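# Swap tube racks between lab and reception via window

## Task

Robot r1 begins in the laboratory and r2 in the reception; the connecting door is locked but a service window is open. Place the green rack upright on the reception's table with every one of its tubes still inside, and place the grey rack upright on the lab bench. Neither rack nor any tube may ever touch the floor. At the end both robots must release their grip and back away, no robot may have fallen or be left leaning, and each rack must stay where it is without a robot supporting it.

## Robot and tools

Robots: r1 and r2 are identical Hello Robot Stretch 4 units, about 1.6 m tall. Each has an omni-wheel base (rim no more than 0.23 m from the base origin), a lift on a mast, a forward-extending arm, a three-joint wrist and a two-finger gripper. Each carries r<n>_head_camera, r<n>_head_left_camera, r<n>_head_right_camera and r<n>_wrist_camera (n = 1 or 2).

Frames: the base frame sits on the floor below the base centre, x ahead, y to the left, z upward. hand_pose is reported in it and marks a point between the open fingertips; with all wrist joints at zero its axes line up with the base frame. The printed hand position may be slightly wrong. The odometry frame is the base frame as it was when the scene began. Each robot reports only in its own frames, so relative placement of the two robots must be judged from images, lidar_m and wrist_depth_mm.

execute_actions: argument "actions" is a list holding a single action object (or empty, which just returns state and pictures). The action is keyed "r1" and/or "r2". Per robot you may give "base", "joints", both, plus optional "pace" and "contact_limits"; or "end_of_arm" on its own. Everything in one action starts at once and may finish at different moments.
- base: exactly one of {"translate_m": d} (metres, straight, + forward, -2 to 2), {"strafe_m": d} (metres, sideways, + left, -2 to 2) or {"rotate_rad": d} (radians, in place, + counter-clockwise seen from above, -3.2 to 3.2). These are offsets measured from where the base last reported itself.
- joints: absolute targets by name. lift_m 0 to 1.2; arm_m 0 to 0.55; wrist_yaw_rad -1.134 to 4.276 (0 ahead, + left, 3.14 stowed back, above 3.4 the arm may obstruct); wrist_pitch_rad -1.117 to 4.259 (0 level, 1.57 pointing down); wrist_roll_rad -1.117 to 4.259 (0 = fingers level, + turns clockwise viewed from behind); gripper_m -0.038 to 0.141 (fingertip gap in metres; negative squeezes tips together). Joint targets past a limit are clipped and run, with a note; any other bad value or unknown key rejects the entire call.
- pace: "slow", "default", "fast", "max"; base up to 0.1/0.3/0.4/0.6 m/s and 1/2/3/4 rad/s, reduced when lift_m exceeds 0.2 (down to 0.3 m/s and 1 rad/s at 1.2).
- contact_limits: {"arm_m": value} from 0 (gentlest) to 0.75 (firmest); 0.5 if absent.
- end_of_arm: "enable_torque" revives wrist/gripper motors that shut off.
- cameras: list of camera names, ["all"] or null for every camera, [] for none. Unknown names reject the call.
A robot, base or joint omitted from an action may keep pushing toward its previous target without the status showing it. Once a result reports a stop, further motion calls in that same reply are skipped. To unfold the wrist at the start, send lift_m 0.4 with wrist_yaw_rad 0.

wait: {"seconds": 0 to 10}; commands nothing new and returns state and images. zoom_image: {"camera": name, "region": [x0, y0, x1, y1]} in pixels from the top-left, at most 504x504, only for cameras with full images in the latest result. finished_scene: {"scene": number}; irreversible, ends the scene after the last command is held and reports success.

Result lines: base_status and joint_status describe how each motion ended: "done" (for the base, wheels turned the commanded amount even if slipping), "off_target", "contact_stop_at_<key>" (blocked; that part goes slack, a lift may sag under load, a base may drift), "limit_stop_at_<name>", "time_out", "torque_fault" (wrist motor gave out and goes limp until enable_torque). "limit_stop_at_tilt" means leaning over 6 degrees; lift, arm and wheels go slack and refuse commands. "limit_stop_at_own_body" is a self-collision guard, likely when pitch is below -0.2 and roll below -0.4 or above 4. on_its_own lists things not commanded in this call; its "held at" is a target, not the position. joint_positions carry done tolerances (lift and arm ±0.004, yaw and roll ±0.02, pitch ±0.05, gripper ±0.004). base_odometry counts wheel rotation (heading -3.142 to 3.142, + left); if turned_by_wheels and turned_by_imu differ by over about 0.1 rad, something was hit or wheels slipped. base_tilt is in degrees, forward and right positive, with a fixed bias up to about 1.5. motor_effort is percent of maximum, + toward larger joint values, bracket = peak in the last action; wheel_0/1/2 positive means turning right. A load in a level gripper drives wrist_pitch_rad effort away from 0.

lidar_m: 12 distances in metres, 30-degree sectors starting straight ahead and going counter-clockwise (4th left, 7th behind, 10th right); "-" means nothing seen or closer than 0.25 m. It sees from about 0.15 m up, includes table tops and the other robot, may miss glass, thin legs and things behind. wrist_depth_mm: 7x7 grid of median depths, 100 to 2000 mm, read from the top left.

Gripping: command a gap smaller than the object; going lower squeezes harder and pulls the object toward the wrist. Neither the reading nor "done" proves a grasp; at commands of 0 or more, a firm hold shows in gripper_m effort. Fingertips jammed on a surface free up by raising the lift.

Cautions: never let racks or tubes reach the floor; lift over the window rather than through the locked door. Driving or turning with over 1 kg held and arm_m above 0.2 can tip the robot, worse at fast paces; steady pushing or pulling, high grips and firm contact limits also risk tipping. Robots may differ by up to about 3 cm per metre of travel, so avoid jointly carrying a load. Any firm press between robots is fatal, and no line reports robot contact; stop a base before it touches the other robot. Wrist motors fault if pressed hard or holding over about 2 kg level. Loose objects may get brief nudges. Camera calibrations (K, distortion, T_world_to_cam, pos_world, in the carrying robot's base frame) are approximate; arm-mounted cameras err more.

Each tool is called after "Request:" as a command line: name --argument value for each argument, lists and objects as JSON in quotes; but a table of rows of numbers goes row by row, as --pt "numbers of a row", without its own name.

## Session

Request:
execute_actions --actions '[]'

Scene clock: 0.00 s.
r1.base_odometry: x=+0.000 y=+0.000 heading=+0.000 (m, m, rad; r1's odometry frame)
r1.turned_by_wheels: +0.000 (rad since the last result)
r1.turned_by_imu: +0.000 (rad since the last result)
r1.base_tilt: forward=+0.4 right=-0.3 (deg)
r1.lidar_m: 1.14 1.05 0.99 1.22 1.25 1.25 1.50 2.81 1.39 0.92 1.19 1.58
r1.base_status: not commanded
r1.joint_positions: lift_m=+0.153 arm_m=-0.002 wrist_yaw_rad=+3.243 wrist_pitch_rad=-0.005 wrist_roll_rad=+0.016 gripper_m=+0.057
r1.joint_status: not commanded
r1.motor_effort: lift_m=+21 arm_m=-1 wrist_yaw_rad=+1 wrist_pitch_rad=-3 wrist_roll_rad=-1 gripper_m=-1 wheel_0=+0 wheel_1=+0 wheel_2=+1 (%)
r1.hand_pose: x=-0.1270 y=+0.0577 z=+0.3327 quat_wxyz=(-0.051, +0.002, +0.008, +0.999) (m; r1's base frame)
r1.wrist_depth_mm: - - 133 - 1661 1308 1160 / - - 130 - 1708 1336 1160 / - - 132 212 1708 1366 1160 / - 122 138 - 1756 1397 1182 / 187 1708 - - 1708 1397 1160 / 192 1098 205 1098 215 1078 1042 / 193 759 809 134 809 741 778
r2.base_odometry: x=+0.000 y=+0.000 heading=+0.000 (m, m, rad; r2's odometry frame)
r2.turned_by_wheels: +0.000 (rad since the last result)
r2.turned_by_imu: +0.000 (rad since the last result)
r2.base_tilt: forward=+0.5 right=+0.1 (deg)
r2.lidar_m: 1.04 1.12 1.04 0.99 1.09 1.23 3.67 1.09 1.33 3.26 1.53 1.09
r2.base_status: not commanded
r2.joint_positions: lift_m=+0.219 arm_m=+0.001 wrist_yaw_rad=+3.196 wrist_pitch_rad=-0.003 wrist_roll_rad=+0.006 gripper_m=+0.057
r2.joint_status: not commanded
r2.motor_effort: lift_m=+21 arm_m=-1 wrist_yaw_rad=-2 wrist_pitch_rad=-8 wrist_roll_rad=-1 gripper_m=-3 wheel_0=+0 wheel_1=+1 wheel_2=+0 (%)
r2.hand_pose: x=-0.1213 y=+0.0717 z=+0.3977 quat_wxyz=(-0.027, +0.001, +0.003, +1.000) (m; r2's base frame)
r2.wrist_depth_mm: - - 137 - - - - / - - 134 - - - 1863 / - - 131 243 - - 1537 / - 113 135 - - - 1661 / 182 1098 - - - - 1708 / 194 1464 204 1661 207 1618 1499 / 193 946 960 153 1025 917 1042
pictures: r1_head_camera, r1_head_left_camera, r1_head_right_camera, r1_wrist_camera, r2_head_camera, r2_head_left_camera, r2_head_right_camera, r2_wrist_camera
camera_calibration (this result's frames):
r1_wrist_camera: T_world_to_cam=[[-0.153429, 0.987869, -0.0239586, -0.0531943], [0.0516275, -0.0161988, -0.998535, 0.38715], [-0.98681, -0.154441, -0.0485158, 0.130372], [0, 0, 0, 1]] pos_world=[0.100503, 0.0789552, 0.391634]
r2_wrist_camera: T_world_to_cam=[[-0.0918465, 0.99576, 0.00516703, -0.0747492], [-0.032985, 0.00214375, -0.999454, 0.455458], [-0.995227, -0.0919667, 0.0326482, 0.0940894], [0, 0, 0, 1]] pos_world=[0.101798, 0.0821089, 0.452524]
Images, in order (width x height): r1_head_camera 420x560, r1_head_left_camera 420x672, r1_head_right_camera 420x672, r1_wrist_camera 616x392, r2_head_camera 420x560, r2_head_left_camera 420x672, r2_head_right_camera 420x672, r2_wrist_camera 616x392.

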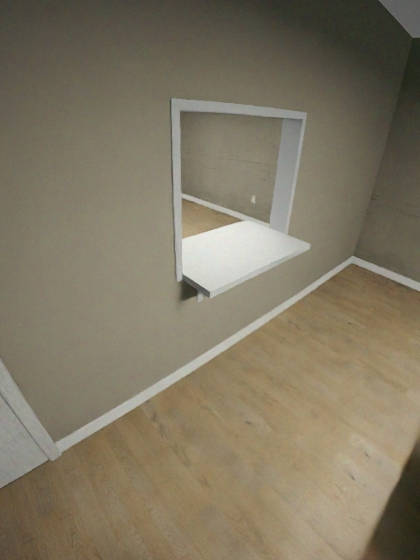

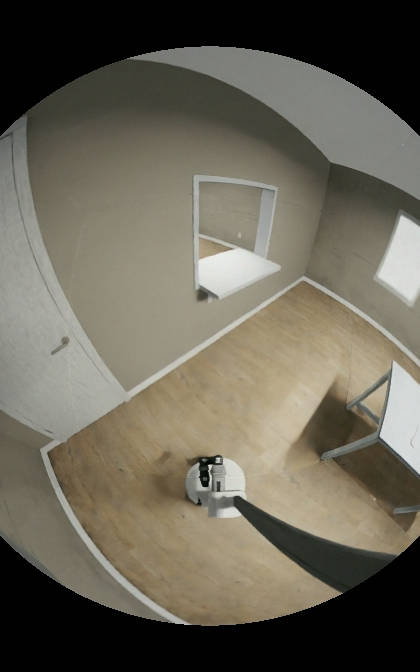

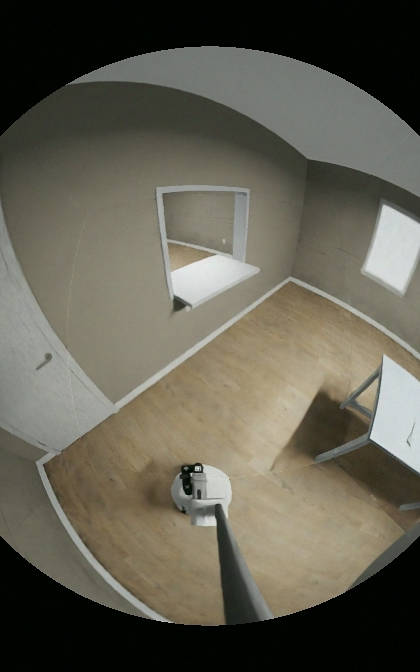

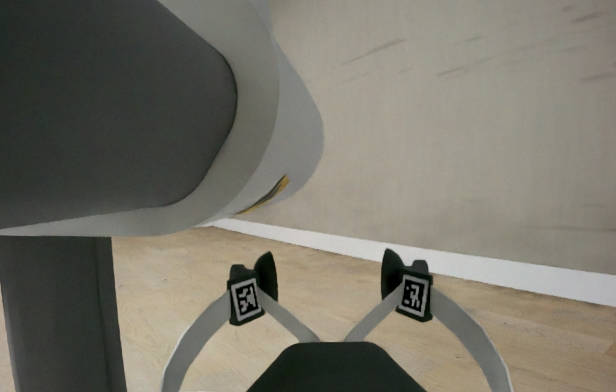

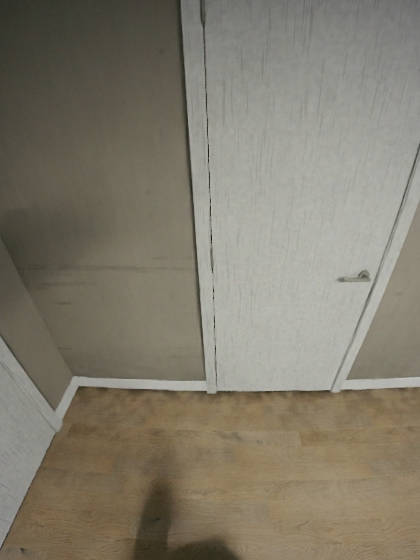

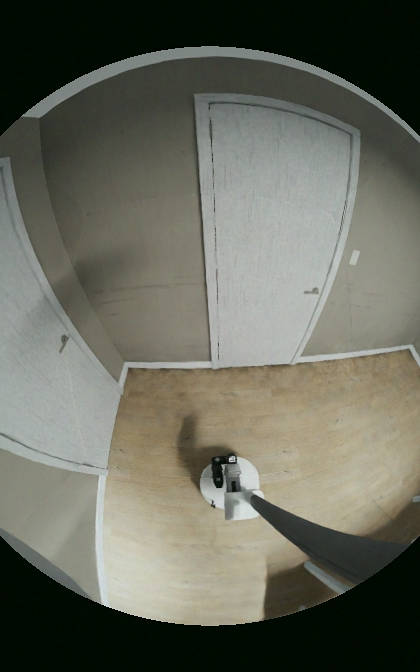

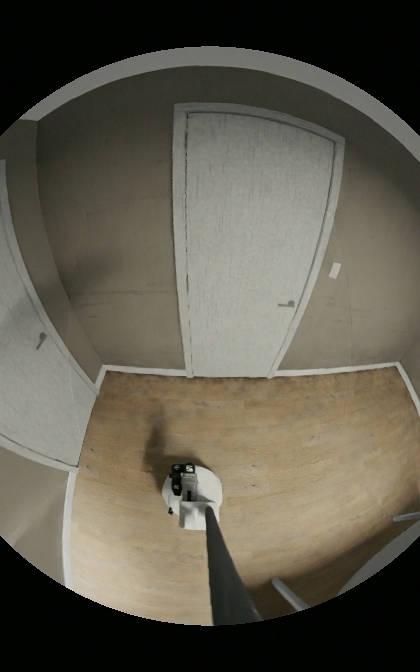

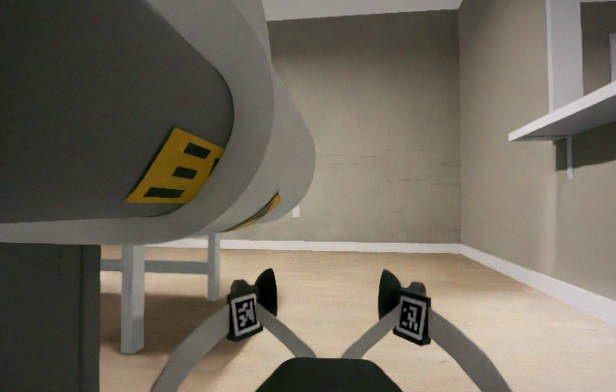

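Request:
execute_actions --actions '[{"r1":{"base":{"rotate_rad":-0.79},"pace":"fast"},"r2":{"base":{"rotate_rad":3.10},"pace":"max"}}]' --cameras '["r1_head_right_camera","r2_head_left_camera","r1_head_camera","r2_head_camera"]'

Scene clock: 2.30 s.
r1.base_odometry: x=+0.000 y=+0.000 heading=-0.789 (m, m, rad; r1's odometry frame)
r1.turned_by_wheels: -0.789 (rad since the last result)
r1.turned_by_imu: -0.808 (rad since the last result)
r1.base_tilt: forward=+0.5 right=-0.2 (deg)
r1.lidar_m: 3.43 1.16 1.08 1.02 1.04 1.30 1.26 1.31 1.88 3.24 1.00 0.90
r1.base_status: done
r1.joint_positions: lift_m=+0.153 arm_m=-0.002 wrist_yaw_rad=+3.243 wrist_pitch_rad=-0.005 wrist_roll_rad=+0.016 gripper_m=+0.057
r1.joint_status: not commanded
r1.motor_effort: lift_m=+21(21) arm_m=-1(1) wrist_yaw_rad=+1(0) wrist_pitch_rad=-5(4) wrist_roll_rad=-1(1) gripper_m=+0(2) wheel_0=+3(11) wheel_1=+2(13) wheel_2=+1(13) (%)
r1.hand_pose: x=-0.1270 y=+0.0577 z=+0.3327 quat_wxyz=(-0.051, +0.002, +0.008, +0.999) (m; r1's base frame)
r1.wrist_depth_mm: - - 133 1397 1336 1281 1255 / - - 131 1397 1366 1281 1281 / - - 132 211 1366 1336 1281 / - 122 137 1397 1366 1336 1308 / 187 1537 1464 1464 1397 1336 1281 / 191 1098 206 1098 215 1098 1042 / 193 759 820 133 809 750 788
r2.base_odometry: x=+0.000 y=+0.000 heading=+3.100 (m, m, rad; r2's odometry frame)
r2.turned_by_wheels: +3.100 (rad since the last result)
r2.turned_by_imu: +3.081 (rad since the last result)
r2.base_tilt: forward=+0.5 right=+0.0 (deg)
r2.lidar_m: 3.63 1.03 1.20 3.24 1.63 1.11 1.05 1.12 1.05 0.99 1.05 1.27
r2.base_status: done
r2.joint_positions: lift_m=+0.219 arm_m=+0.001 wrist_yaw_rad=+3.196 wrist_pitch_rad=-0.003 wrist_roll_rad=+0.006 gripper_m=+0.057
r2.joint_status: not commanded
r2.motor_effort: lift_m=+21(21) arm_m=-1(1) wrist_yaw_rad=-2(1) wrist_pitch_rad=-7(8) wrist_roll_rad=+0(0) gripper_m=-2(3) wheel_0=-2(12) wheel_1=-1(12) wheel_2=+0(14) (%)
r2.hand_pose: x=-0.1212 y=+0.0717 z=+0.3977 quat_wxyz=(-0.027, +0.001, +0.003, +1.000) (m; r2's base frame)
r2.wrist_depth_mm: - - 137 1205 1182 1160 1138 / - - 134 1205 1182 1160 1138 / - - 130 243 1182 1138 1138 / - 113 135 1182 1160 1138 1138 / 182 1255 1205 1182 1160 1138 1118 / 194 1229 204 1182 207 1118 1118 / 193 960 946 153 1025 904 1025
pictures: r1_head_camera, r1_head_right_camera, r2_head_camera, r2_head_left_camera
Images, in order (width x height): r1_head_camera 420x560, r1_head_right_camera 420x672, r2_head_camera 420x560, r2_head_left_camera 420x672.

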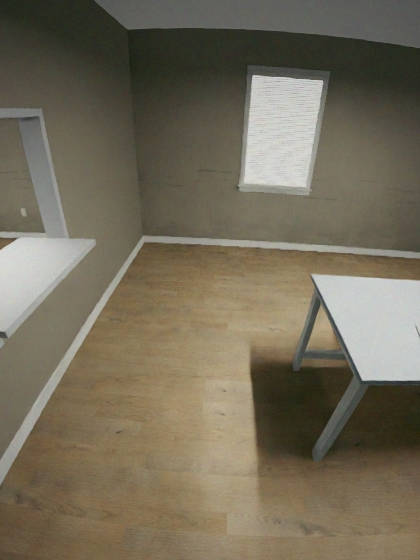

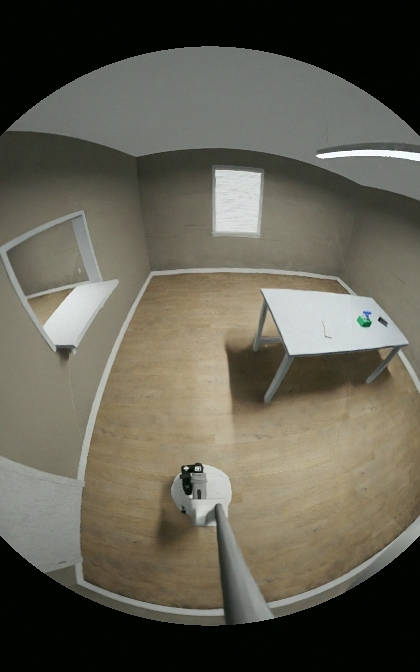

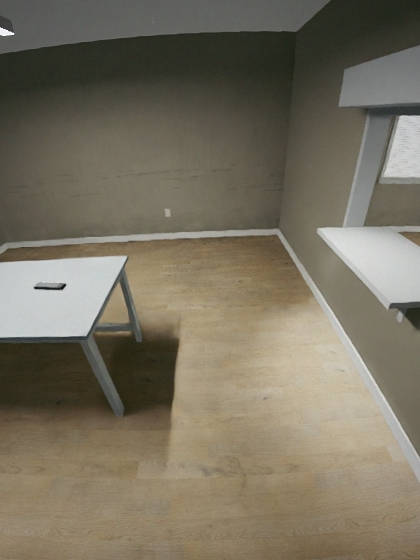

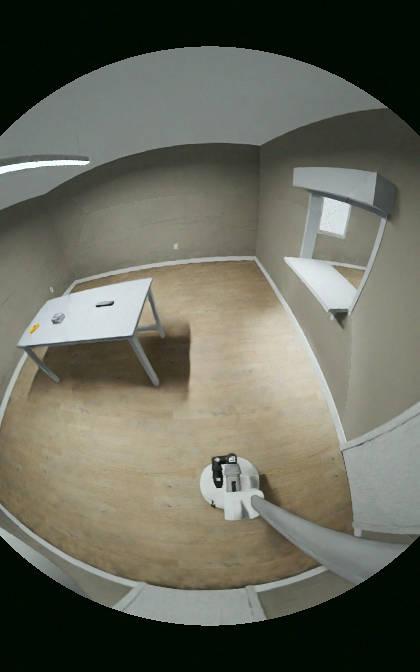

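Request:
execute_actions --actions '[{"r1":{"base":{"strafe_m":-1.40},"joints":{"lift_m":0.72,"wrist_yaw_rad":0,"gripper_m":0.141,"wrist_roll_rad":0},"pace":"max"},"r2":{"base":{"strafe_m":1.6},"joints":{"lift_m":0.72,"wrist_yaw_rad":0,"gripper_m":0.141},"pace":"max"}}]' --cameras '["r1_head_camera","r1_wrist_camera","r2_head_camera","r2_wrist_camera"]'

Scene clock: 6.63 s.
r1.base_odometry: x=-0.994 y=-0.986 heading=-0.790 (m, m, rad; r1's odometry frame)
r1.turned_by_wheels: +0.000 (rad since the last result)
r1.turned_by_imu: +0.001 (rad since the last result)
r1.base_tilt: forward=+0.4 right=-0.3 (deg)
r1.lidar_m: 0.65 0.71 0.95 2.42 1.80 1.32 1.29 1.35 1.91 1.81 1.91 0.69
r1.base_status: done
r1.joint_positions: lift_m=+0.720 arm_m=-0.002 wrist_yaw_rad=+0.000 wrist_pitch_rad=-0.005 wrist_roll_rad=+0.000 gripper_m=+0.141
r1.joint_status: all done
r1.motor_effort: lift_m=+21(27) arm_m=-1(1) wrist_yaw_rad=+0(9) wrist_pitch_rad=-6(5) wrist_roll_rad=-2(3) gripper_m=+1(6) wheel_0=-2(17) wheel_1=+2(18) wheel_2=+0(0) (%)
r1.hand_pose: x=+0.4574 y=-0.0874 z=+0.8997 quat_wxyz=(+1.000, +0.000, -0.003, +0.000) (m; r1's base frame)
r1.wrist_depth_mm: - - - - - - - / - - - - - - - / - - - - - - - / - - - - - - - / 1025 1042 1060 768 991 842 - / 564 525 492 574 484 455 530 / 525 517 488 144 449 449 480
r2.base_odometry: x=-0.067 y=-1.599 heading=+3.100 (m, m, rad; r2's odometry frame)
r2.turned_by_wheels: +0.000 (rad since the last result)
r2.turned_by_imu: -0.002 (rad since the last result)
r2.base_tilt: forward=+0.5 right=+0.0 (deg)
r2.lidar_m: 0.80 0.84 1.72 1.64 1.69 1.21 1.13 1.16 1.56 2.63 1.20 0.87
r2.base_status: done
r2.joint_positions: lift_m=+0.720 arm_m=+0.001 wrist_yaw_rad=+0.000 wrist_pitch_rad=-0.003 wrist_roll_rad=+0.006 gripper_m=+0.141
r2.joint_status: all done
r2.motor_effort: lift_m=+24(28) arm_m=-1(1) wrist_yaw_rad=-3(12) wrist_pitch_rad=-7(8) wrist_roll_rad=+0(2) gripper_m=+0(3) wheel_0=+3(13) wheel_1=-2(17) wheel_2=+0(0) (%)
r2.hand_pose: x=+0.4600 y=-0.0874 z=+0.8987 quat_wxyz=(+1.000, +0.003, -0.001, +0.000) (m; r2's base frame)
r2.wrist_depth_mm: - - - - - - - / - - - - - - - / - - - - - - - / - - - - - - - / - - - - - - - / 647 603 213 661 661 198 661 / 640 1255 1863 144 627 627 1281
pictures: r1_head_camera, r1_wrist_camera, r2_head_camera, r2_wrist_camera
camera_calibration (this result's frames):
r1_wrist_camera: T_world_to_cam=[[0.0523507, -0.99859, -0.00882052, -0.0879835], [-0.0496942, 0.00621669, -0.998745, 0.969247], [0.997392, 0.0527234, -0.0492987, -0.176598], [0, 0, 0, 1]] pos_world=[0.22891, -0.0845741, 0.958549]
r2_wrist_camera: T_world_to_cam=[[0.0380713, -0.999262, 0.00516848, -0.0996239], [0.0328765, -0.00391689, -0.999452, 0.944958], [0.998734, 0.0382203, 0.0327031, -0.264346], [0, 0, 0, 1]] pos_world=[0.236737, -0.0857456, 0.953599]
Images, in order (width x height): r1_head_camera 420x560, r1_wrist_camera 616x392, r2_head_camera 420x560, r2_wrist_camera 616x392.

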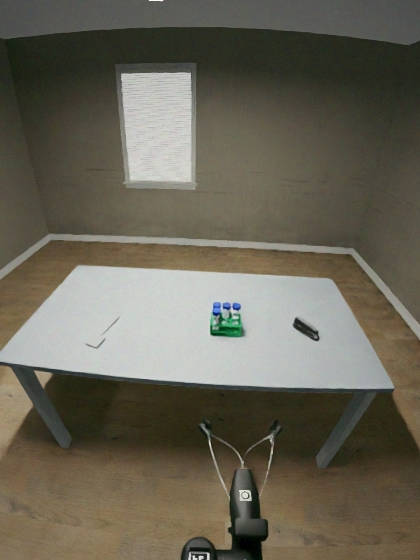

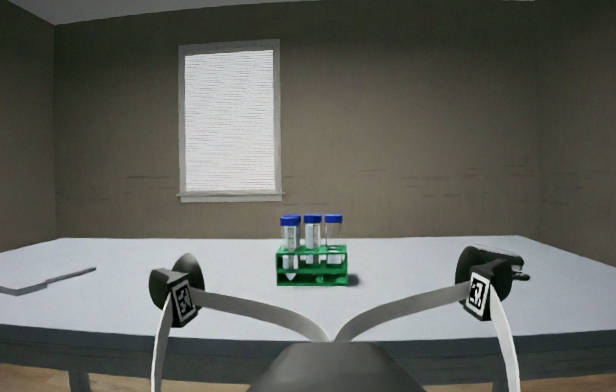

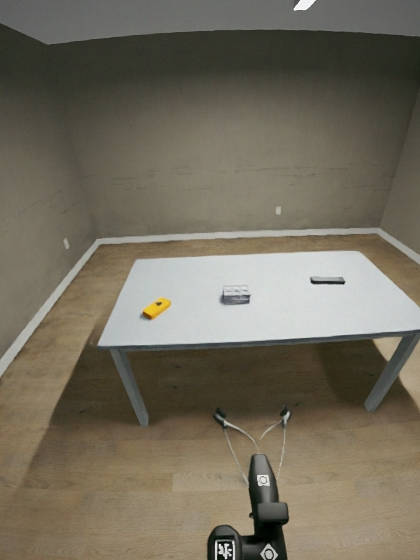

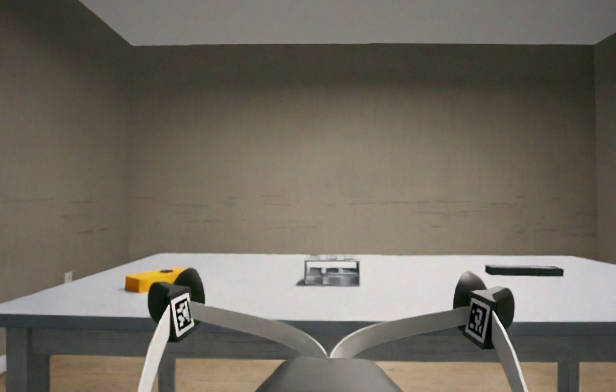

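Request:
execute_actions --actions '[{"r1":{"base":{"strafe_m":0.026},"joints":{"arm_m":0.40,"wrist_pitch_rad":0.25,"lift_m":0.707},"pace":"fast"},"r2":{"base":{"translate_m":0.3},"joints":{"arm_m":0.26,"wrist_pitch_rad":0.25,"lift_m":0.705},"pace":"fast"}}]' --cameras '["r1_wrist_camera","r2_wrist_camera"]'

Scene clock: 8.90 s.
r1.base_odometry: x=-0.976 y=-0.968 heading=-0.790 (m, m, rad; r1's odometry frame)
r1.turned_by_wheels: +0.000 (rad since the last result)
r1.turned_by_imu: +0.001 (rad since the last result)
r1.base_tilt: forward=+0.4 right=-0.4 (deg)
r1.lidar_m: 0.67 0.70 0.95 2.41 1.82 1.33 1.28 1.36 1.92 1.83 0.93 0.68
r1.base_status: done
r1.joint_positions: lift_m=+0.707 arm_m=+0.399 wrist_yaw_rad=+0.000 wrist_pitch_rad=+0.252 wrist_roll_rad=+0.000 gripper_m=+0.141
r1.joint_status: all done
r1.motor_effort: lift_m=+19(20) arm_m=+5(4) wrist_yaw_rad=-1(1) wrist_pitch_rad=-4(3) wrist_roll_rad=-2(2) gripper_m=+2(2) wheel_0=-3(12) wheel_1=+2(12) wheel_2=+1(1) (%)
r1.hand_pose: x=+0.8495 y=-0.0874 z=+0.8134 quat_wxyz=(+0.992, +0.000, +0.126, +0.000) (m; r1's base frame)
r1.wrist_depth_mm: - - - - - - - / - - - - - - - / - - - 325 - - - / 574 569 554 330 484 517 512 / 377 379 353 312 319 355 349 / 281 268 257 281 253 242 264 / 230 224 230 144 225 218 -
r2.base_odometry: x=-0.367 y=-1.586 heading=+3.100 (m, m, rad; r2's odometry frame)
r2.turned_by_wheels: +0.000 (rad since the last result)
r2.turned_by_imu: +0.001 (rad since the last result)
r2.base_tilt: forward=+0.5 right=+0.0 (deg)
r2.lidar_m: 0.52 0.53 1.73 1.64 1.66 1.54 1.43 1.46 1.99 2.62 0.79 0.52
r2.base_status: done
r2.joint_positions: lift_m=+0.705 arm_m=+0.259 wrist_yaw_rad=+0.000 wrist_pitch_rad=+0.252 wrist_roll_rad=+0.006 gripper_m=+0.141
r2.joint_status: all done
r2.motor_effort: lift_m=+17(23) arm_m=+5(6) wrist_yaw_rad=-3(2) wrist_pitch_rad=-7(8) wrist_roll_rad=+0(1) gripper_m=-1(0) wheel_0=+0(7) wheel_1=+2(11) wheel_2=+2(12) (%)
r2.hand_pose: x=+0.7094 y=-0.0873 z=+0.8116 quat_wxyz=(+0.992, +0.003, +0.126, +0.000) (m; r2's base frame)
r2.wrist_depth_mm: - - - - - - - / - - - - - - - / - - - - - - - / 668 676 668 668 654 647 647 / 407 407 407 329 347 399 399 / 291 277 213 291 291 198 289 / 227 218 228 144 227 216 224
pictures: r1_wrist_camera, r2_wrist_camera
camera_calibration (this result's frames):
r1_wrist_camera: T_world_to_cam=[[0.0485376, -0.998583, -0.0218417, -0.0953976], [-0.302231, 0.00615895, -0.953215, 1.08005], [0.951998, 0.052868, -0.301504, -0.328216], [0, 0, 0, 1]] pos_world=[0.643516, -0.0845622, 0.92848]
r2_wrist_camera: T_world_to_cam=[[0.0382481, -0.999258, -0.00455635, -0.100874], [-0.220238, -0.00398221, -0.975438, 1.00976], [0.974696, 0.0383121, -0.220227, -0.288202], [0, 0, 0, 1]] pos_world=[0.507155, -0.085736, 0.921029]
Images, in order (width x height): r1_wrist_camera 616x392, r2_wrist_camera 616x392.

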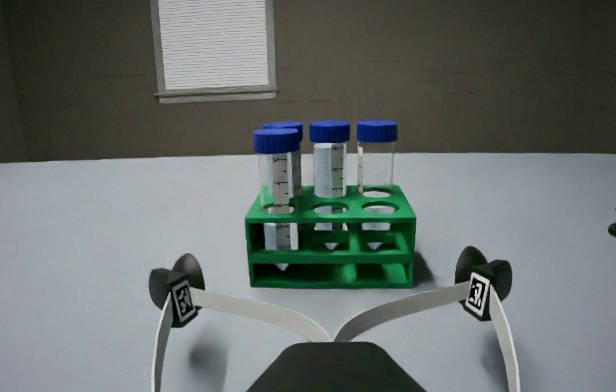

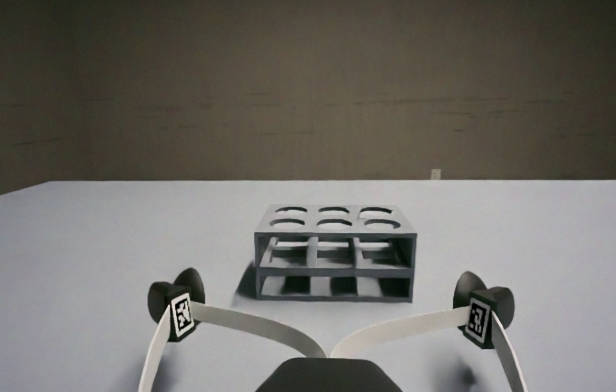

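Request:
execute_actions --actions '[{"r1":{"joints":{"arm_m":0.497,"lift_m":0.689}},"r2":{"base":{"strafe_m":-0.004},"joints":{"arm_m":0.36,"lift_m":0.684}}}]' --cameras '["r1_wrist_camera","r2_wrist_camera"]'

Scene clock: 10.37 s.
r1.base_odometry: x=-0.976 y=-0.968 heading=-0.790 (m, m, rad; r1's odometry frame)
r1.turned_by_wheels: +0.000 (rad since the last result)
r1.turned_by_imu: +0.000 (rad since the last result)
r1.base_tilt: forward=+0.4 right=-0.4 (deg)
r1.lidar_m: 0.66 0.68 0.98 2.40 1.80 1.36 1.29 1.37 1.90 1.84 0.94 0.70
r1.base_status: not commanded
r1.joint_positions: lift_m=+0.689 arm_m=+0.496 wrist_yaw_rad=+0.000 wrist_pitch_rad=+0.252 wrist_roll_rad=+0.000 gripper_m=+0.141
r1.joint_status: all done
r1.motor_effort: lift_m=+18(18) arm_m=+5(4) wrist_yaw_rad=+1(1) wrist_pitch_rad=-4(4) wrist_roll_rad=-2(2) gripper_m=-1(4) wheel_0=-3(3) wheel_1=+2(2) wheel_2=+1(0) (%)
r1.hand_pose: x=+0.9464 y=-0.0875 z=+0.7955 quat_wxyz=(+0.992, +0.000, +0.126, +0.000) (m; r1's base frame)
r1.wrist_depth_mm: - - - - - - - / - - - - - - - / - - 683 223 640 - - / 512 500 488 236 469 462 452 / 336 336 219 220 230 278 310 / 249 238 208 211 215 204 236 / 205 198 204 146 200 193 -
r2.base_odometry: x=-0.366 y=-1.582 heading=+3.100 (m, m, rad; r2's odometry frame)
r2.turned_by_wheels: +0.000 (rad since the last result)
r2.turned_by_imu: +0.001 (rad since the last result)
r2.base_tilt: forward=+0.6 right=+0.0 (deg)
r2.lidar_m: 0.52 0.53 0.73 1.64 1.72 1.54 1.45 1.49 1.98 2.64 0.80 0.58
r2.base_status: done
r2.joint_positions: lift_m=+0.684 arm_m=+0.359 wrist_yaw_rad=+0.000 wrist_pitch_rad=+0.252 wrist_roll_rad=+0.006 gripper_m=+0.141
r2.joint_status: all done
r2.motor_effort: lift_m=+16(16) arm_m=+5(7) wrist_yaw_rad=-2(1) wrist_pitch_rad=-8(7) wrist_roll_rad=+0(2) gripper_m=+0(2) wheel_0=-1(6) wheel_1=+3(7) wheel_2=+0(1) (%)
r2.hand_pose: x=+0.8094 y=-0.0874 z=+0.7906 quat_wxyz=(+0.992, +0.003, +0.126, +0.000) (m; r2's base frame)
r2.wrist_depth_mm: - - - - - - - / - - - - - - - / - - - - - - - / 585 580 574 574 569 564 559 / 355 351 229 229 219 345 343 / 253 238 196 207 195 191 247 / 196 189 197 144 196 186 195
pictures: r1_wrist_camera, r2_wrist_camera
camera_calibration (this result's frames):
r1_wrist_camera: T_world_to_cam=[[0.048217, -0.998598, -0.0218444, -0.10028], [-0.30228, 0.00625578, -0.953199, 1.09227], [0.951999, 0.0525636, -0.301555, -0.425905], [0, 0, 0, 1]] pos_world=[0.740468, -0.0845857, 0.910524]
r2_wrist_camera: T_world_to_cam=[[0.0380923, -0.999264, -0.00455759, -0.104709], [-0.220272, -0.00394794, -0.975431, 1.01133], [0.974695, 0.0381603, -0.22026, -0.390219], [0, 0, 0, 1]] pos_world=[0.607102, -0.085748, 0.90006]
Images, in order (width x height): r1_wrist_camera 616x392, r2_wrist_camera 616x392.

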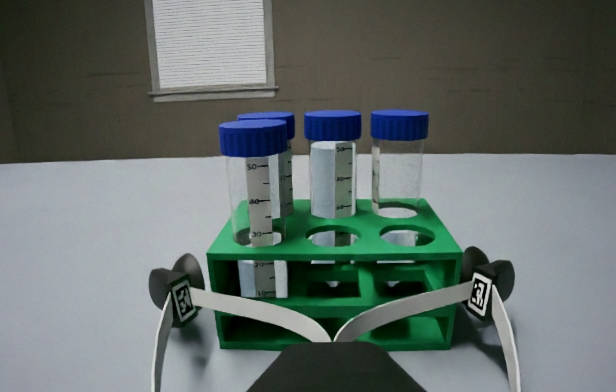

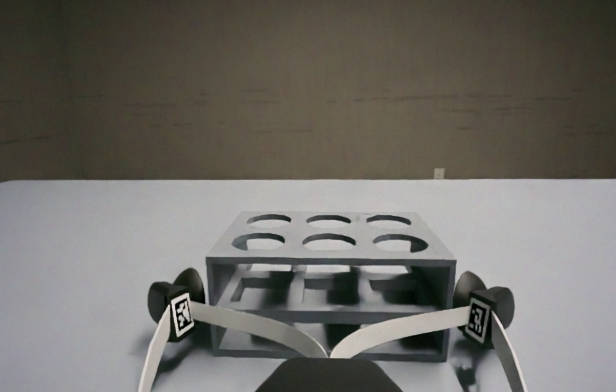

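Mass sits further back on green; squeeze a bit harder.

Request:
execute_actions --actions '[{"r1":{"joints":{"gripper_m":0.06}},"r2":{"joints":{"gripper_m":0.07}}}]' --cameras '[]'

Request:
execute_actions --actions '[{"r1":{"base":{"translate_m":0.17},"joints":{"lift_m":0.77,"arm_m":0.3}},"r2":{"joints":{"lift_m":0.77,"arm_m":0.3}}}]' --cameras '["r1_wrist_camera","r2_wrist_camera"]'

Scene clock: 12.37 s.
r1.base_odometry: x=-0.976 y=-0.968 heading=-0.790 (m, m, rad; r1's odometry frame)
r1.turned_by_wheels: +0.000 (rad since the last result)
r1.turned_by_imu: +0.001 (rad since the last result)
r1.base_tilt: forward=+0.4 right=-0.3 (deg)
r1.lidar_m: 0.65 0.68 0.98 2.41 1.83 1.34 1.30 1.35 1.93 1.83 0.93 0.68
r1.base_status: not commanded
r1.joint_positions: lift_m=+0.689 arm_m=+0.496 wrist_yaw_rad=+0.000 wrist_pitch_rad=+0.256 wrist_roll_rad=+0.000 gripper_m=+0.060
r1.joint_status: all done
r1.motor_effort: lift_m=+19(19) arm_m=+5(5) wrist_yaw_rad=+1(2) wrist_pitch_rad=-14(15) wrist_roll_rad=-1(2) gripper_m=-23(16) wheel_0=-3(3) wheel_1=+2(2) wheel_2=+0(0) (%)
r1.hand_pose: x=+0.9462 y=-0.0875 z=+0.7944 quat_wxyz=(+0.992, +0.000, +0.128, +0.000) (m; r1's base frame)
r1.wrist_depth_mm: - - - - - - - / - - - - - - - / - - 174 211 621 - - / 496 488 436 220 452 445 436 / 329 329 184 208 204 287 303 / 245 183 189 194 200 177 242 / 202 196 189 126 165 189 -
r2.base_odometry: x=-0.366 y=-1.582 heading=+3.100 (m, m, rad; r2's odometry frame)
r2.turned_by_wheels: +0.000 (rad since the last result)
r2.turned_by_imu: +0.001 (rad since the last result)
r2.base_tilt: forward=+0.5 right=+0.0 (deg)
r2.lidar_m: 0.52 0.54 0.72 1.65 1.69 1.50 1.44 1.47 2.00 2.62 0.80 0.55
r2.base_status: not commanded
r2.joint_positions: lift_m=+0.684 arm_m=+0.359 wrist_yaw_rad=+0.000 wrist_pitch_rad=+0.253 wrist_roll_rad=+0.006 gripper_m=+0.070
r2.joint_status: all done
r2.motor_effort: lift_m=+15(16) arm_m=+6(5) wrist_yaw_rad=-3(1) wrist_pitch_rad=-10(10) wrist_roll_rad=+0(1) gripper_m=-24(21) wheel_0=-1(1) wheel_1=+3(3) wheel_2=+0(0) (%)
r2.hand_pose: x=+0.8093 y=-0.0874 z=+0.7903 quat_wxyz=(+0.992, +0.003, +0.126, +0.000) (m; r2's base frame)
r2.wrist_depth_mm: - - - - - - - / - - - - - - - / - - - - - - - / 580 574 569 564 564 554 559 / 349 349 216 215 209 343 340 / 250 237 185 198 196 175 247 / 194 179 182 190 178 178 177
pictures: none
No camera images: the call's "cameras" was empty. Leave "cameras" out to get every camera's image.

Scene clock: 14.30 s.
r1.base_odometry: x=-0.856 y=-1.088 heading=-0.789 (m, m, rad; r1's odometry frame)
r1.turned_by_wheels: +0.000 (rad since the last result)
r1.turned_by_imu: +0.001 (rad since the last result)
r1.base_tilt: forward=+0.4 right=-0.3 (deg)
r1.lidar_m: 0.50 0.52 0.73 2.41 2.04 1.52 1.46 1.53 1.93 1.85 0.70 0.52
r1.base_status: done
r1.joint_positions: lift_m=+0.770 arm_m=+0.301 wrist_yaw_rad=+0.000 wrist_pitch_rad=+0.256 wrist_roll_rad=+0.000 gripper_m=+0.060
r1.joint_status: all done
r1.motor_effort: lift_m=+25(26) arm_m=-5(4) wrist_yaw_rad=+0(1) wrist_pitch_rad=-14(16) wrist_roll_rad=-2(2) gripper_m=-20(19) wheel_0=+5(8) wheel_1=+3(9) wheel_2=-2(11) (%)
r1.hand_pose: x=+0.7508 y=-0.0874 z=+0.8748 quat_wxyz=(+0.992, +0.000, +0.128, +0.000) (m; r1's base frame)
r1.wrist_depth_mm: - - - - - - - / - - - - - - - / - - 171 211 - - - / 778 759 634 217 707 699 691 / 517 517 185 207 203 452 477 / 384 183 188 194 201 177 377 / 317 306 198 126 166 294 -
r2.base_odometry: x=-0.366 y=-1.582 heading=+3.100 (m, m, rad; r2's odometry frame)
r2.turned_by_wheels: +0.000 (rad since the last result)
r2.turned_by_imu: +0.001 (rad since the last result)
r2.base_tilt: forward=+0.7 right=+0.0 (deg)
r2.lidar_m: 0.52 0.53 0.71 1.65 1.69 1.52 1.44 1.49 1.98 2.63 0.78 0.55
r2.base_status: not commanded
r2.joint_positions: lift_m=+0.770 arm_m=+0.301 wrist_yaw_rad=+0.000 wrist_pitch_rad=+0.254 wrist_roll_rad=+0.006 gripper_m=+0.070
r2.joint_status: all done
r2.motor_effort: lift_m=+26(27) arm_m=-5(6) wrist_yaw_rad=-3(5) wrist_pitch_rad=-11(12) wrist_roll_rad=-2(1) gripper_m=-22(22) wheel_0=-1(0) wheel_1=+3(3) wheel_2=+0(0) (%)
r2.hand_pose: x=+0.7511 y=-0.0874 z=+0.8754 quat_wxyz=(+0.992, +0.003, +0.126, +0.000) (m; r2's base frame)
r2.wrist_depth_mm: - - - - - - - / - - - - - - - / - - - - - - - / - - - - - - - / 569 569 216 216 210 559 554 / 413 389 185 198 196 176 402 / 319 293 293 190 181 291 301
pictures: r1_wrist_camera, r2_wrist_camera
camera_calibration (this result's frames):
r1_wrist_camera: T_world_to_cam=[[0.0482159, -0.998596, -0.0219407, -0.0890114], [-0.305986, 0.00614318, -0.952016, 1.11052], [0.950814, 0.0526159, -0.30526, -0.211589], [0, 0, 0, 1]] pos_world=[0.545277, -0.0845756, 0.990691]
r2_wrist_camera: T_world_to_cam=[[0.0379029, -0.999271, -0.00461655, -0.101961], [-0.221787, -0.00390769, -0.975087, 1.08198], [0.974358, 0.0379826, -0.221773, -0.313216], [0, 0, 0, 1]] pos_world=[0.549018, -0.0857621, 0.98509]
Images, in order (width x height): r1_wrist_camera 616x392, r2_wrist_camera 616x392.

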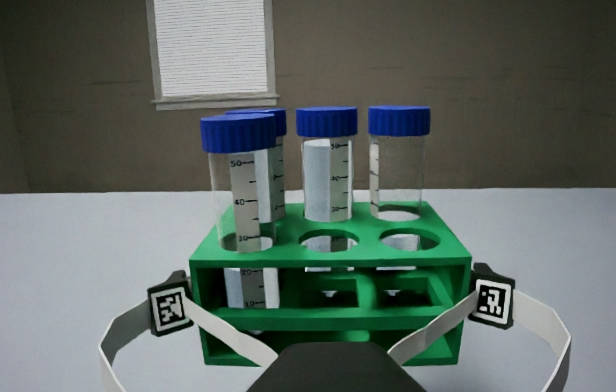

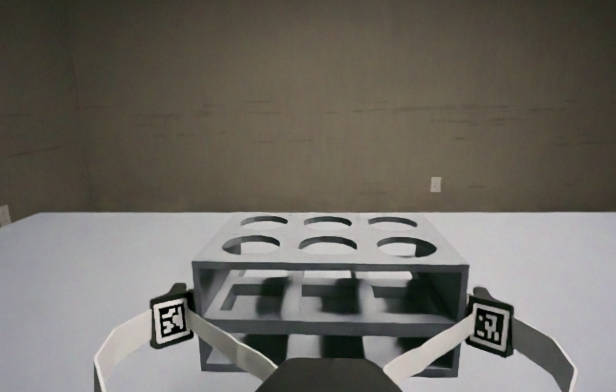

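Request:
execute_actions --actions '[{"r1":{"base":{"rotate_rad":1.52},"joints":{"arm_m":0.02}},"r2":{"base":{"rotate_rad":-1.55},"joints":{"arm_m":0.02}}}]' --cameras '[]'

Request:
execute_actions --actions '[{"r1":{"base":{"translate_m":1.58},"pace":"fast"},"r2":{"base":{"translate_m":1.8},"pace":"max"}}]' --cameras '["r1_head_right_camera","r2_head_left_camera","r1_head_camera","r2_head_camera","r1_wrist_camera"]'

Scene clock: 16.63 s.
r1.base_odometry: x=-0.856 y=-1.088 heading=+0.730 (m, m, rad; r1's odometry frame)
r1.turned_by_wheels: +1.519 (rad since the last result)
r1.turned_by_imu: +1.557 (rad since the last result)
r1.base_tilt: forward=+0.3 right=-0.2 (deg)
r1.lidar_m: 0.43 2.13 1.52 1.46 1.52 1.92 1.85 0.72 0.50 0.49 0.51 0.70
r1.base_status: done
r1.joint_positions: lift_m=+0.770 arm_m=+0.021 wrist_yaw_rad=+0.000 wrist_pitch_rad=+0.256 wrist_roll_rad=+0.000 gripper_m=+0.060
r1.joint_status: all done
r1.motor_effort: lift_m=+25(25) arm_m=-4(4) wrist_yaw_rad=+0(7) wrist_pitch_rad=-16(17) wrist_roll_rad=-1(2) gripper_m=-20(22) wheel_0=-4(11) wheel_1=-4(11) wheel_2=-1(9) (%)
r1.hand_pose: x=+0.4708 y=-0.0873 z=+0.8748 quat_wxyz=(+0.992, +0.000, +0.128, +0.000) (m; r1's base frame)
r1.wrist_depth_mm: - - - - - - - / - - - - - - - / - - 174 211 - - - / - - - 219 - - - / - - 183 208 203 - - / 1708 183 189 193 200 177 1661 / 1430 1366 198 126 165 1281 -
r2.base_odometry: x=-0.366 y=-1.582 heading=+1.551 (m, m, rad; r2's odometry frame)
r2.turned_by_wheels: -1.550 (rad since the last result)
r2.turned_by_imu: -1.539 (rad since the last result)
r2.base_tilt: forward=+0.6 right=-0.1 (deg)
r2.lidar_m: 0.47 0.76 0.55 0.51 0.55 1.73 1.64 1.71 1.51 1.43 1.49 2.02
r2.base_status: done
r2.joint_positions: lift_m=+0.770 arm_m=+0.021 wrist_yaw_rad=+0.000 wrist_pitch_rad=+0.254 wrist_roll_rad=+0.006 gripper_m=+0.070
r2.joint_status: all done
r2.motor_effort: lift_m=+25(26) arm_m=-5(6) wrist_yaw_rad=+0(5) wrist_pitch_rad=-13(11) wrist_roll_rad=-2(0) gripper_m=-22(23) wheel_0=+1(9) wheel_1=+2(10) wheel_2=+3(9) (%)
r2.hand_pose: x=+0.4711 y=-0.0875 z=+0.8754 quat_wxyz=(+0.992, +0.003, +0.127, -0.001) (m; r2's base frame)
r2.wrist_depth_mm: - - - - - - - / - - - - - - - / - - - - - - - / - - - - - - - / - - 216 215 210 - - / 1618 1708 185 198 196 175 1808 / 1078 1308 1308 190 181 1308 1336
pictures: none
No camera images: the call's "cameras" was empty. Leave "cameras" out to get every camera's image.

Scene clock: 22.30 s.
r1.base_odometry: x=+0.321 y=-0.034 heading=+0.730 (m, m, rad; r1's odometry frame)
r1.turned_by_wheels: +0.000 (rad since the last result)
r1.turned_by_imu: -0.001 (rad since the last result)
r1.base_tilt: forward=+0.4 right=-0.2 (deg)
r1.lidar_m: 0.43 0.86 1.14 1.47 1.56 2.08 2.09 0.92 1.10 3.24 0.91 0.83
r1.base_status: done
r1.joint_positions: lift_m=+0.770 arm_m=+0.021 wrist_yaw_rad=+0.000 wrist_pitch_rad=+0.256 wrist_roll_rad=+0.000 gripper_m=+0.060
r1.joint_status: not commanded
r1.motor_effort: lift_m=+24(25) arm_m=-4(4) wrist_yaw_rad=+0(1) wrist_pitch_rad=-16(14) wrist_roll_rad=-2(1) gripper_m=-18(23) wheel_0=+2(9) wheel_1=+4(9) wheel_2=+0(15) (%)
r1.hand_pose: x=+0.4707 y=-0.0874 z=+0.8748 quat_wxyz=(+0.992, +0.000, +0.128, +0.000) (m; r1's base frame)
r1.wrist_depth_mm: 554 554 559 554 549 544 549 / 569 580 574 574 569 564 564 / 585 609 173 212 597 597 591 / 621 634 621 218 621 627 621 / 640 668 185 208 203 647 654 / 676 183 189 194 201 178 683 / 723 741 198 126 165 732 723
r2.base_odometry: x=-0.331 y=+0.218 heading=+1.551 (m, m, rad; r2's odometry frame)
r2.turned_by_wheels: +0.000 (rad since the last result)
r2.turned_by_imu: +0.005 (rad since the last result)
r2.base_tilt: forward=+0.6 right=+0.1 (deg)
r2.lidar_m: 0.44 0.86 0.87 3.20 1.10 0.96 2.29 2.07 1.45 1.42 1.14 0.82
r2.base_status: done
r2.joint_positions: lift_m=+0.770 arm_m=+0.021 wrist_yaw_rad=+0.000 wrist_pitch_rad=+0.254 wrist_roll_rad=+0.006 gripper_m=+0.070
r2.joint_status: not commanded
r2.motor_effort: lift_m=+25(25) arm_m=-5(5) wrist_yaw_rad=-2(1) wrist_pitch_rad=-12(10) wrist_roll_rad=+0(1) gripper_m=-24(23) wheel_0=+0(8) wheel_1=+2(8) wheel_2=+2(14) (%)
r2.hand_pose: x=+0.4711 y=-0.0874 z=+0.8754 quat_wxyz=(+0.992, +0.003, +0.127, +0.000) (m; r2's base frame)
r2.wrist_depth_mm: 549 544 539 530 521 492 492 / 569 559 549 544 535 508 504 / 591 580 574 569 559 521 521 / 615 603 597 585 574 544 544 / 634 627 216 215 210 559 559 / 668 640 185 198 197 175 585 / 691 683 661 190 182 609 603
pictures: r1_head_camera, r1_head_right_camera, r1_wrist_camera, r2_head_camera, r2_head_left_camera
camera_calibration (this result's frames):
r1_wrist_camera: T_world_to_cam=[[0.048363, -0.998591, -0.0218552, -0.0756168], [-0.306036, 0.0060138, -0.952001, 1.02485], [0.950791, 0.0527301, -0.305314, 0.0547575], [0, 0, 0, 1]] pos_world=[0.265235, -0.0845609, 0.990725]
Images, in order (width x height): r1_head_camera 420x560, r1_head_right_camera 420x672, r1_wrist_camera 616x392, r2_head_camera 420x560, r2_head_left_camera 420x672.

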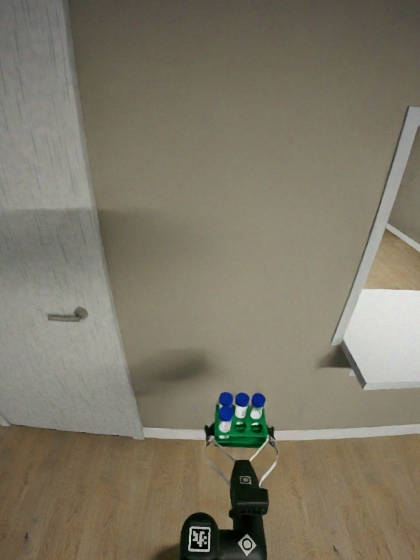

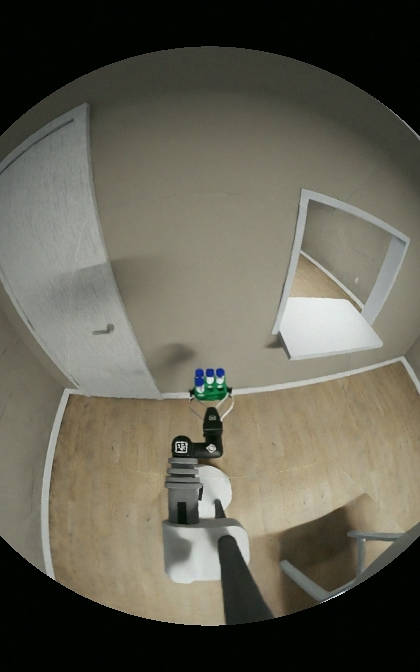

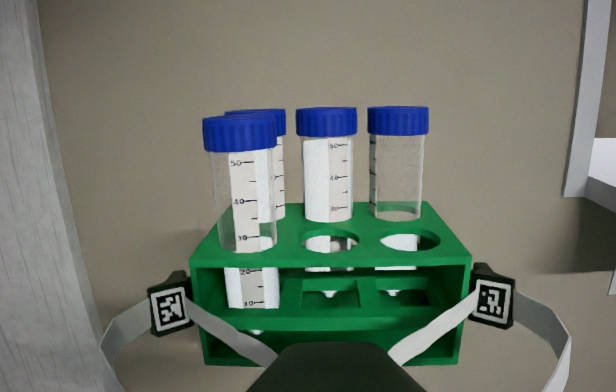

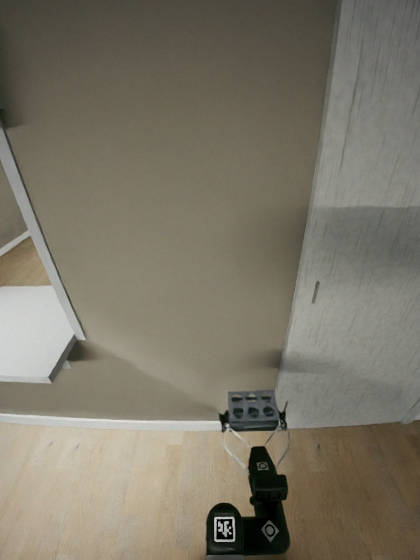

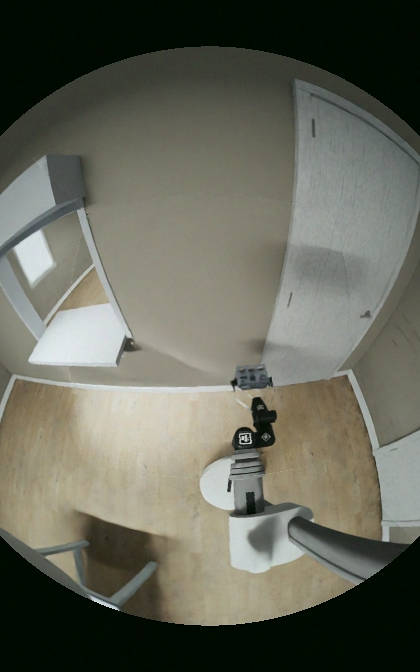

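Request:
execute_actions --actions '[{"r1":{"base":{"strafe_m":-1.03},"joints":{"lift_m":0.83},"pace":"fast"},"r2":{"base":{"strafe_m":0.92},"joints":{"lift_m":0.83},"pace":"fast"}}]' --cameras '["r1_head_camera","r1_wrist_camera","r2_head_camera","r2_wrist_camera"]'

Scene clock: 26.23 s.
r1.base_odometry: x=+1.008 y=-0.801 heading=+0.731 (m, m, rad; r1's odometry frame)
r1.turned_by_wheels: +0.000 (rad since the last result)
r1.turned_by_imu: +0.006 (rad since the last result)
r1.base_tilt: forward=+0.4 right=-0.2 (deg)
r1.lidar_m: 0.41 0.67 1.20 2.52 2.60 0.75 0.73 0.77 2.29 2.19 1.22 0.46
r1.base_status: done
r1.joint_positions: lift_m=+0.830 arm_m=+0.021 wrist_yaw_rad=+0.000 wrist_pitch_rad=+0.256 wrist_roll_rad=+0.000 gripper_m=+0.060
r1.joint_status: all done
r1.motor_effort: lift_m=+24(28) arm_m=-4(4) wrist_yaw_rad=+0(2) wrist_pitch_rad=-15(17) wrist_roll_rad=-1(1) gripper_m=-20(18) wheel_0=+4(14) wheel_1=-1(14) wheel_2=+0(0) (%)
r1.hand_pose: x=+0.4707 y=-0.0874 z=+0.9349 quat_wxyz=(+0.992, +0.000, +0.128, +0.000) (m; r1's base frame)
r1.wrist_depth_mm: - - - - - - 554 / - - 1661 - - - 574 / - - 172 211 976 - 603 / 723 778 640 220 715 661 634 / 517 521 183 206 204 455 480 / 732 183 188 194 201 177 436 / 768 750 198 126 165 750 741
r2.base_odometry: x=-1.250 y=+0.236 heading=+1.551 (m, m, rad; r2's odometry frame)
r2.turned_by_wheels: +0.000 (rad since the last result)
r2.turned_by_imu: -0.001 (rad since the last result)
r2.base_tilt: forward=+0.7 right=+0.1 (deg)
r2.lidar_m: 0.45 0.62 1.16 2.34 2.45 0.80 0.76 0.78 2.46 2.37 1.18 0.62
r2.base_status: done
r2.joint_positions: lift_m=+0.830 arm_m=+0.021 wrist_yaw_rad=+0.000 wrist_pitch_rad=+0.254 wrist_roll_rad=+0.006 gripper_m=+0.070
r2.joint_status: all done
r2.motor_effort: lift_m=+26(27) arm_m=-5(5) wrist_yaw_rad=-1(2) wrist_pitch_rad=-12(12) wrist_roll_rad=-1(2) gripper_m=-24(22) wheel_0=+1(9) wheel_1=+0(13) wheel_2=+1(1) (%)
r2.hand_pose: x=+0.4711 y=-0.0874 z=+0.9354 quat_wxyz=(+0.992, +0.003, +0.127, +0.000) (m; r2's base frame)
r2.wrist_depth_mm: - - - - - 525 504 / - - - - - 530 521 / - - 1336 - - 549 544 / - 946 931 917 917 569 559 / 574 574 216 215 210 574 580 / 413 399 185 198 196 175 597 / 691 676 392 190 181 634 615
pictures: r1_head_camera, r1_wrist_camera, r2_head_camera, r2_wrist_camera
camera_calibration (this result's frames):
r1_wrist_camera: T_world_to_cam=[[0.0482117, -0.998598, -0.0218355, -0.0742958], [-0.305851, 0.00605162, -0.95206, 1.08202], [0.950858, 0.0525788, -0.30513, 0.0728861], [0, 0, 0, 1]] pos_world=[0.265214, -0.0845719, 1.05076]
r2_wrist_camera: T_world_to_cam=[[0.0380179, -0.999266, -0.00461391, -0.0910945], [-0.221826, -0.00393735, -0.975078, 1.07843], [0.974345, 0.0380939, -0.221813, -0.0269992], [0, 0, 0, 1]] pos_world=[0.268994, -0.085753, 1.04514]
Images, in order (width x height): r1_head_camera 420x560, r1_wrist_camera 616x392, r2_head_camera 420x560, r2_wrist_camera 616x392.

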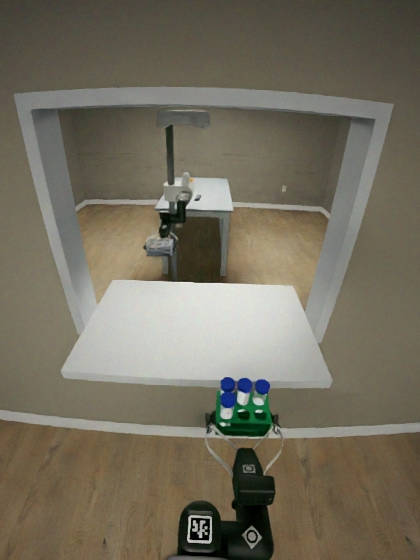

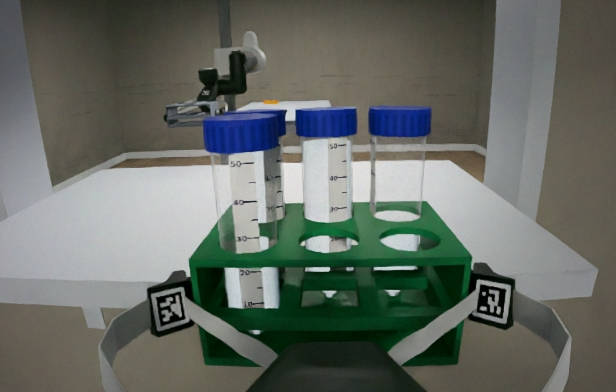

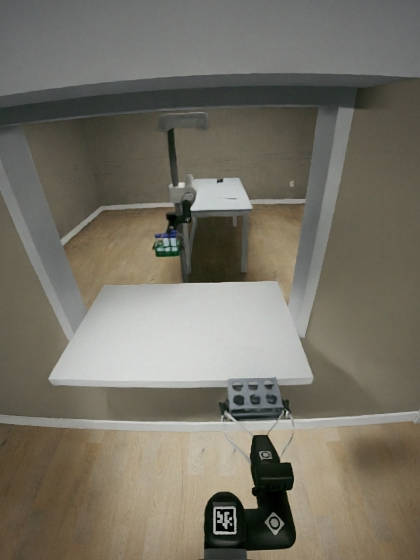

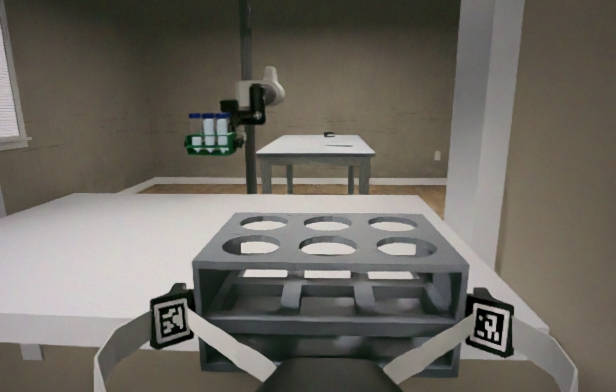

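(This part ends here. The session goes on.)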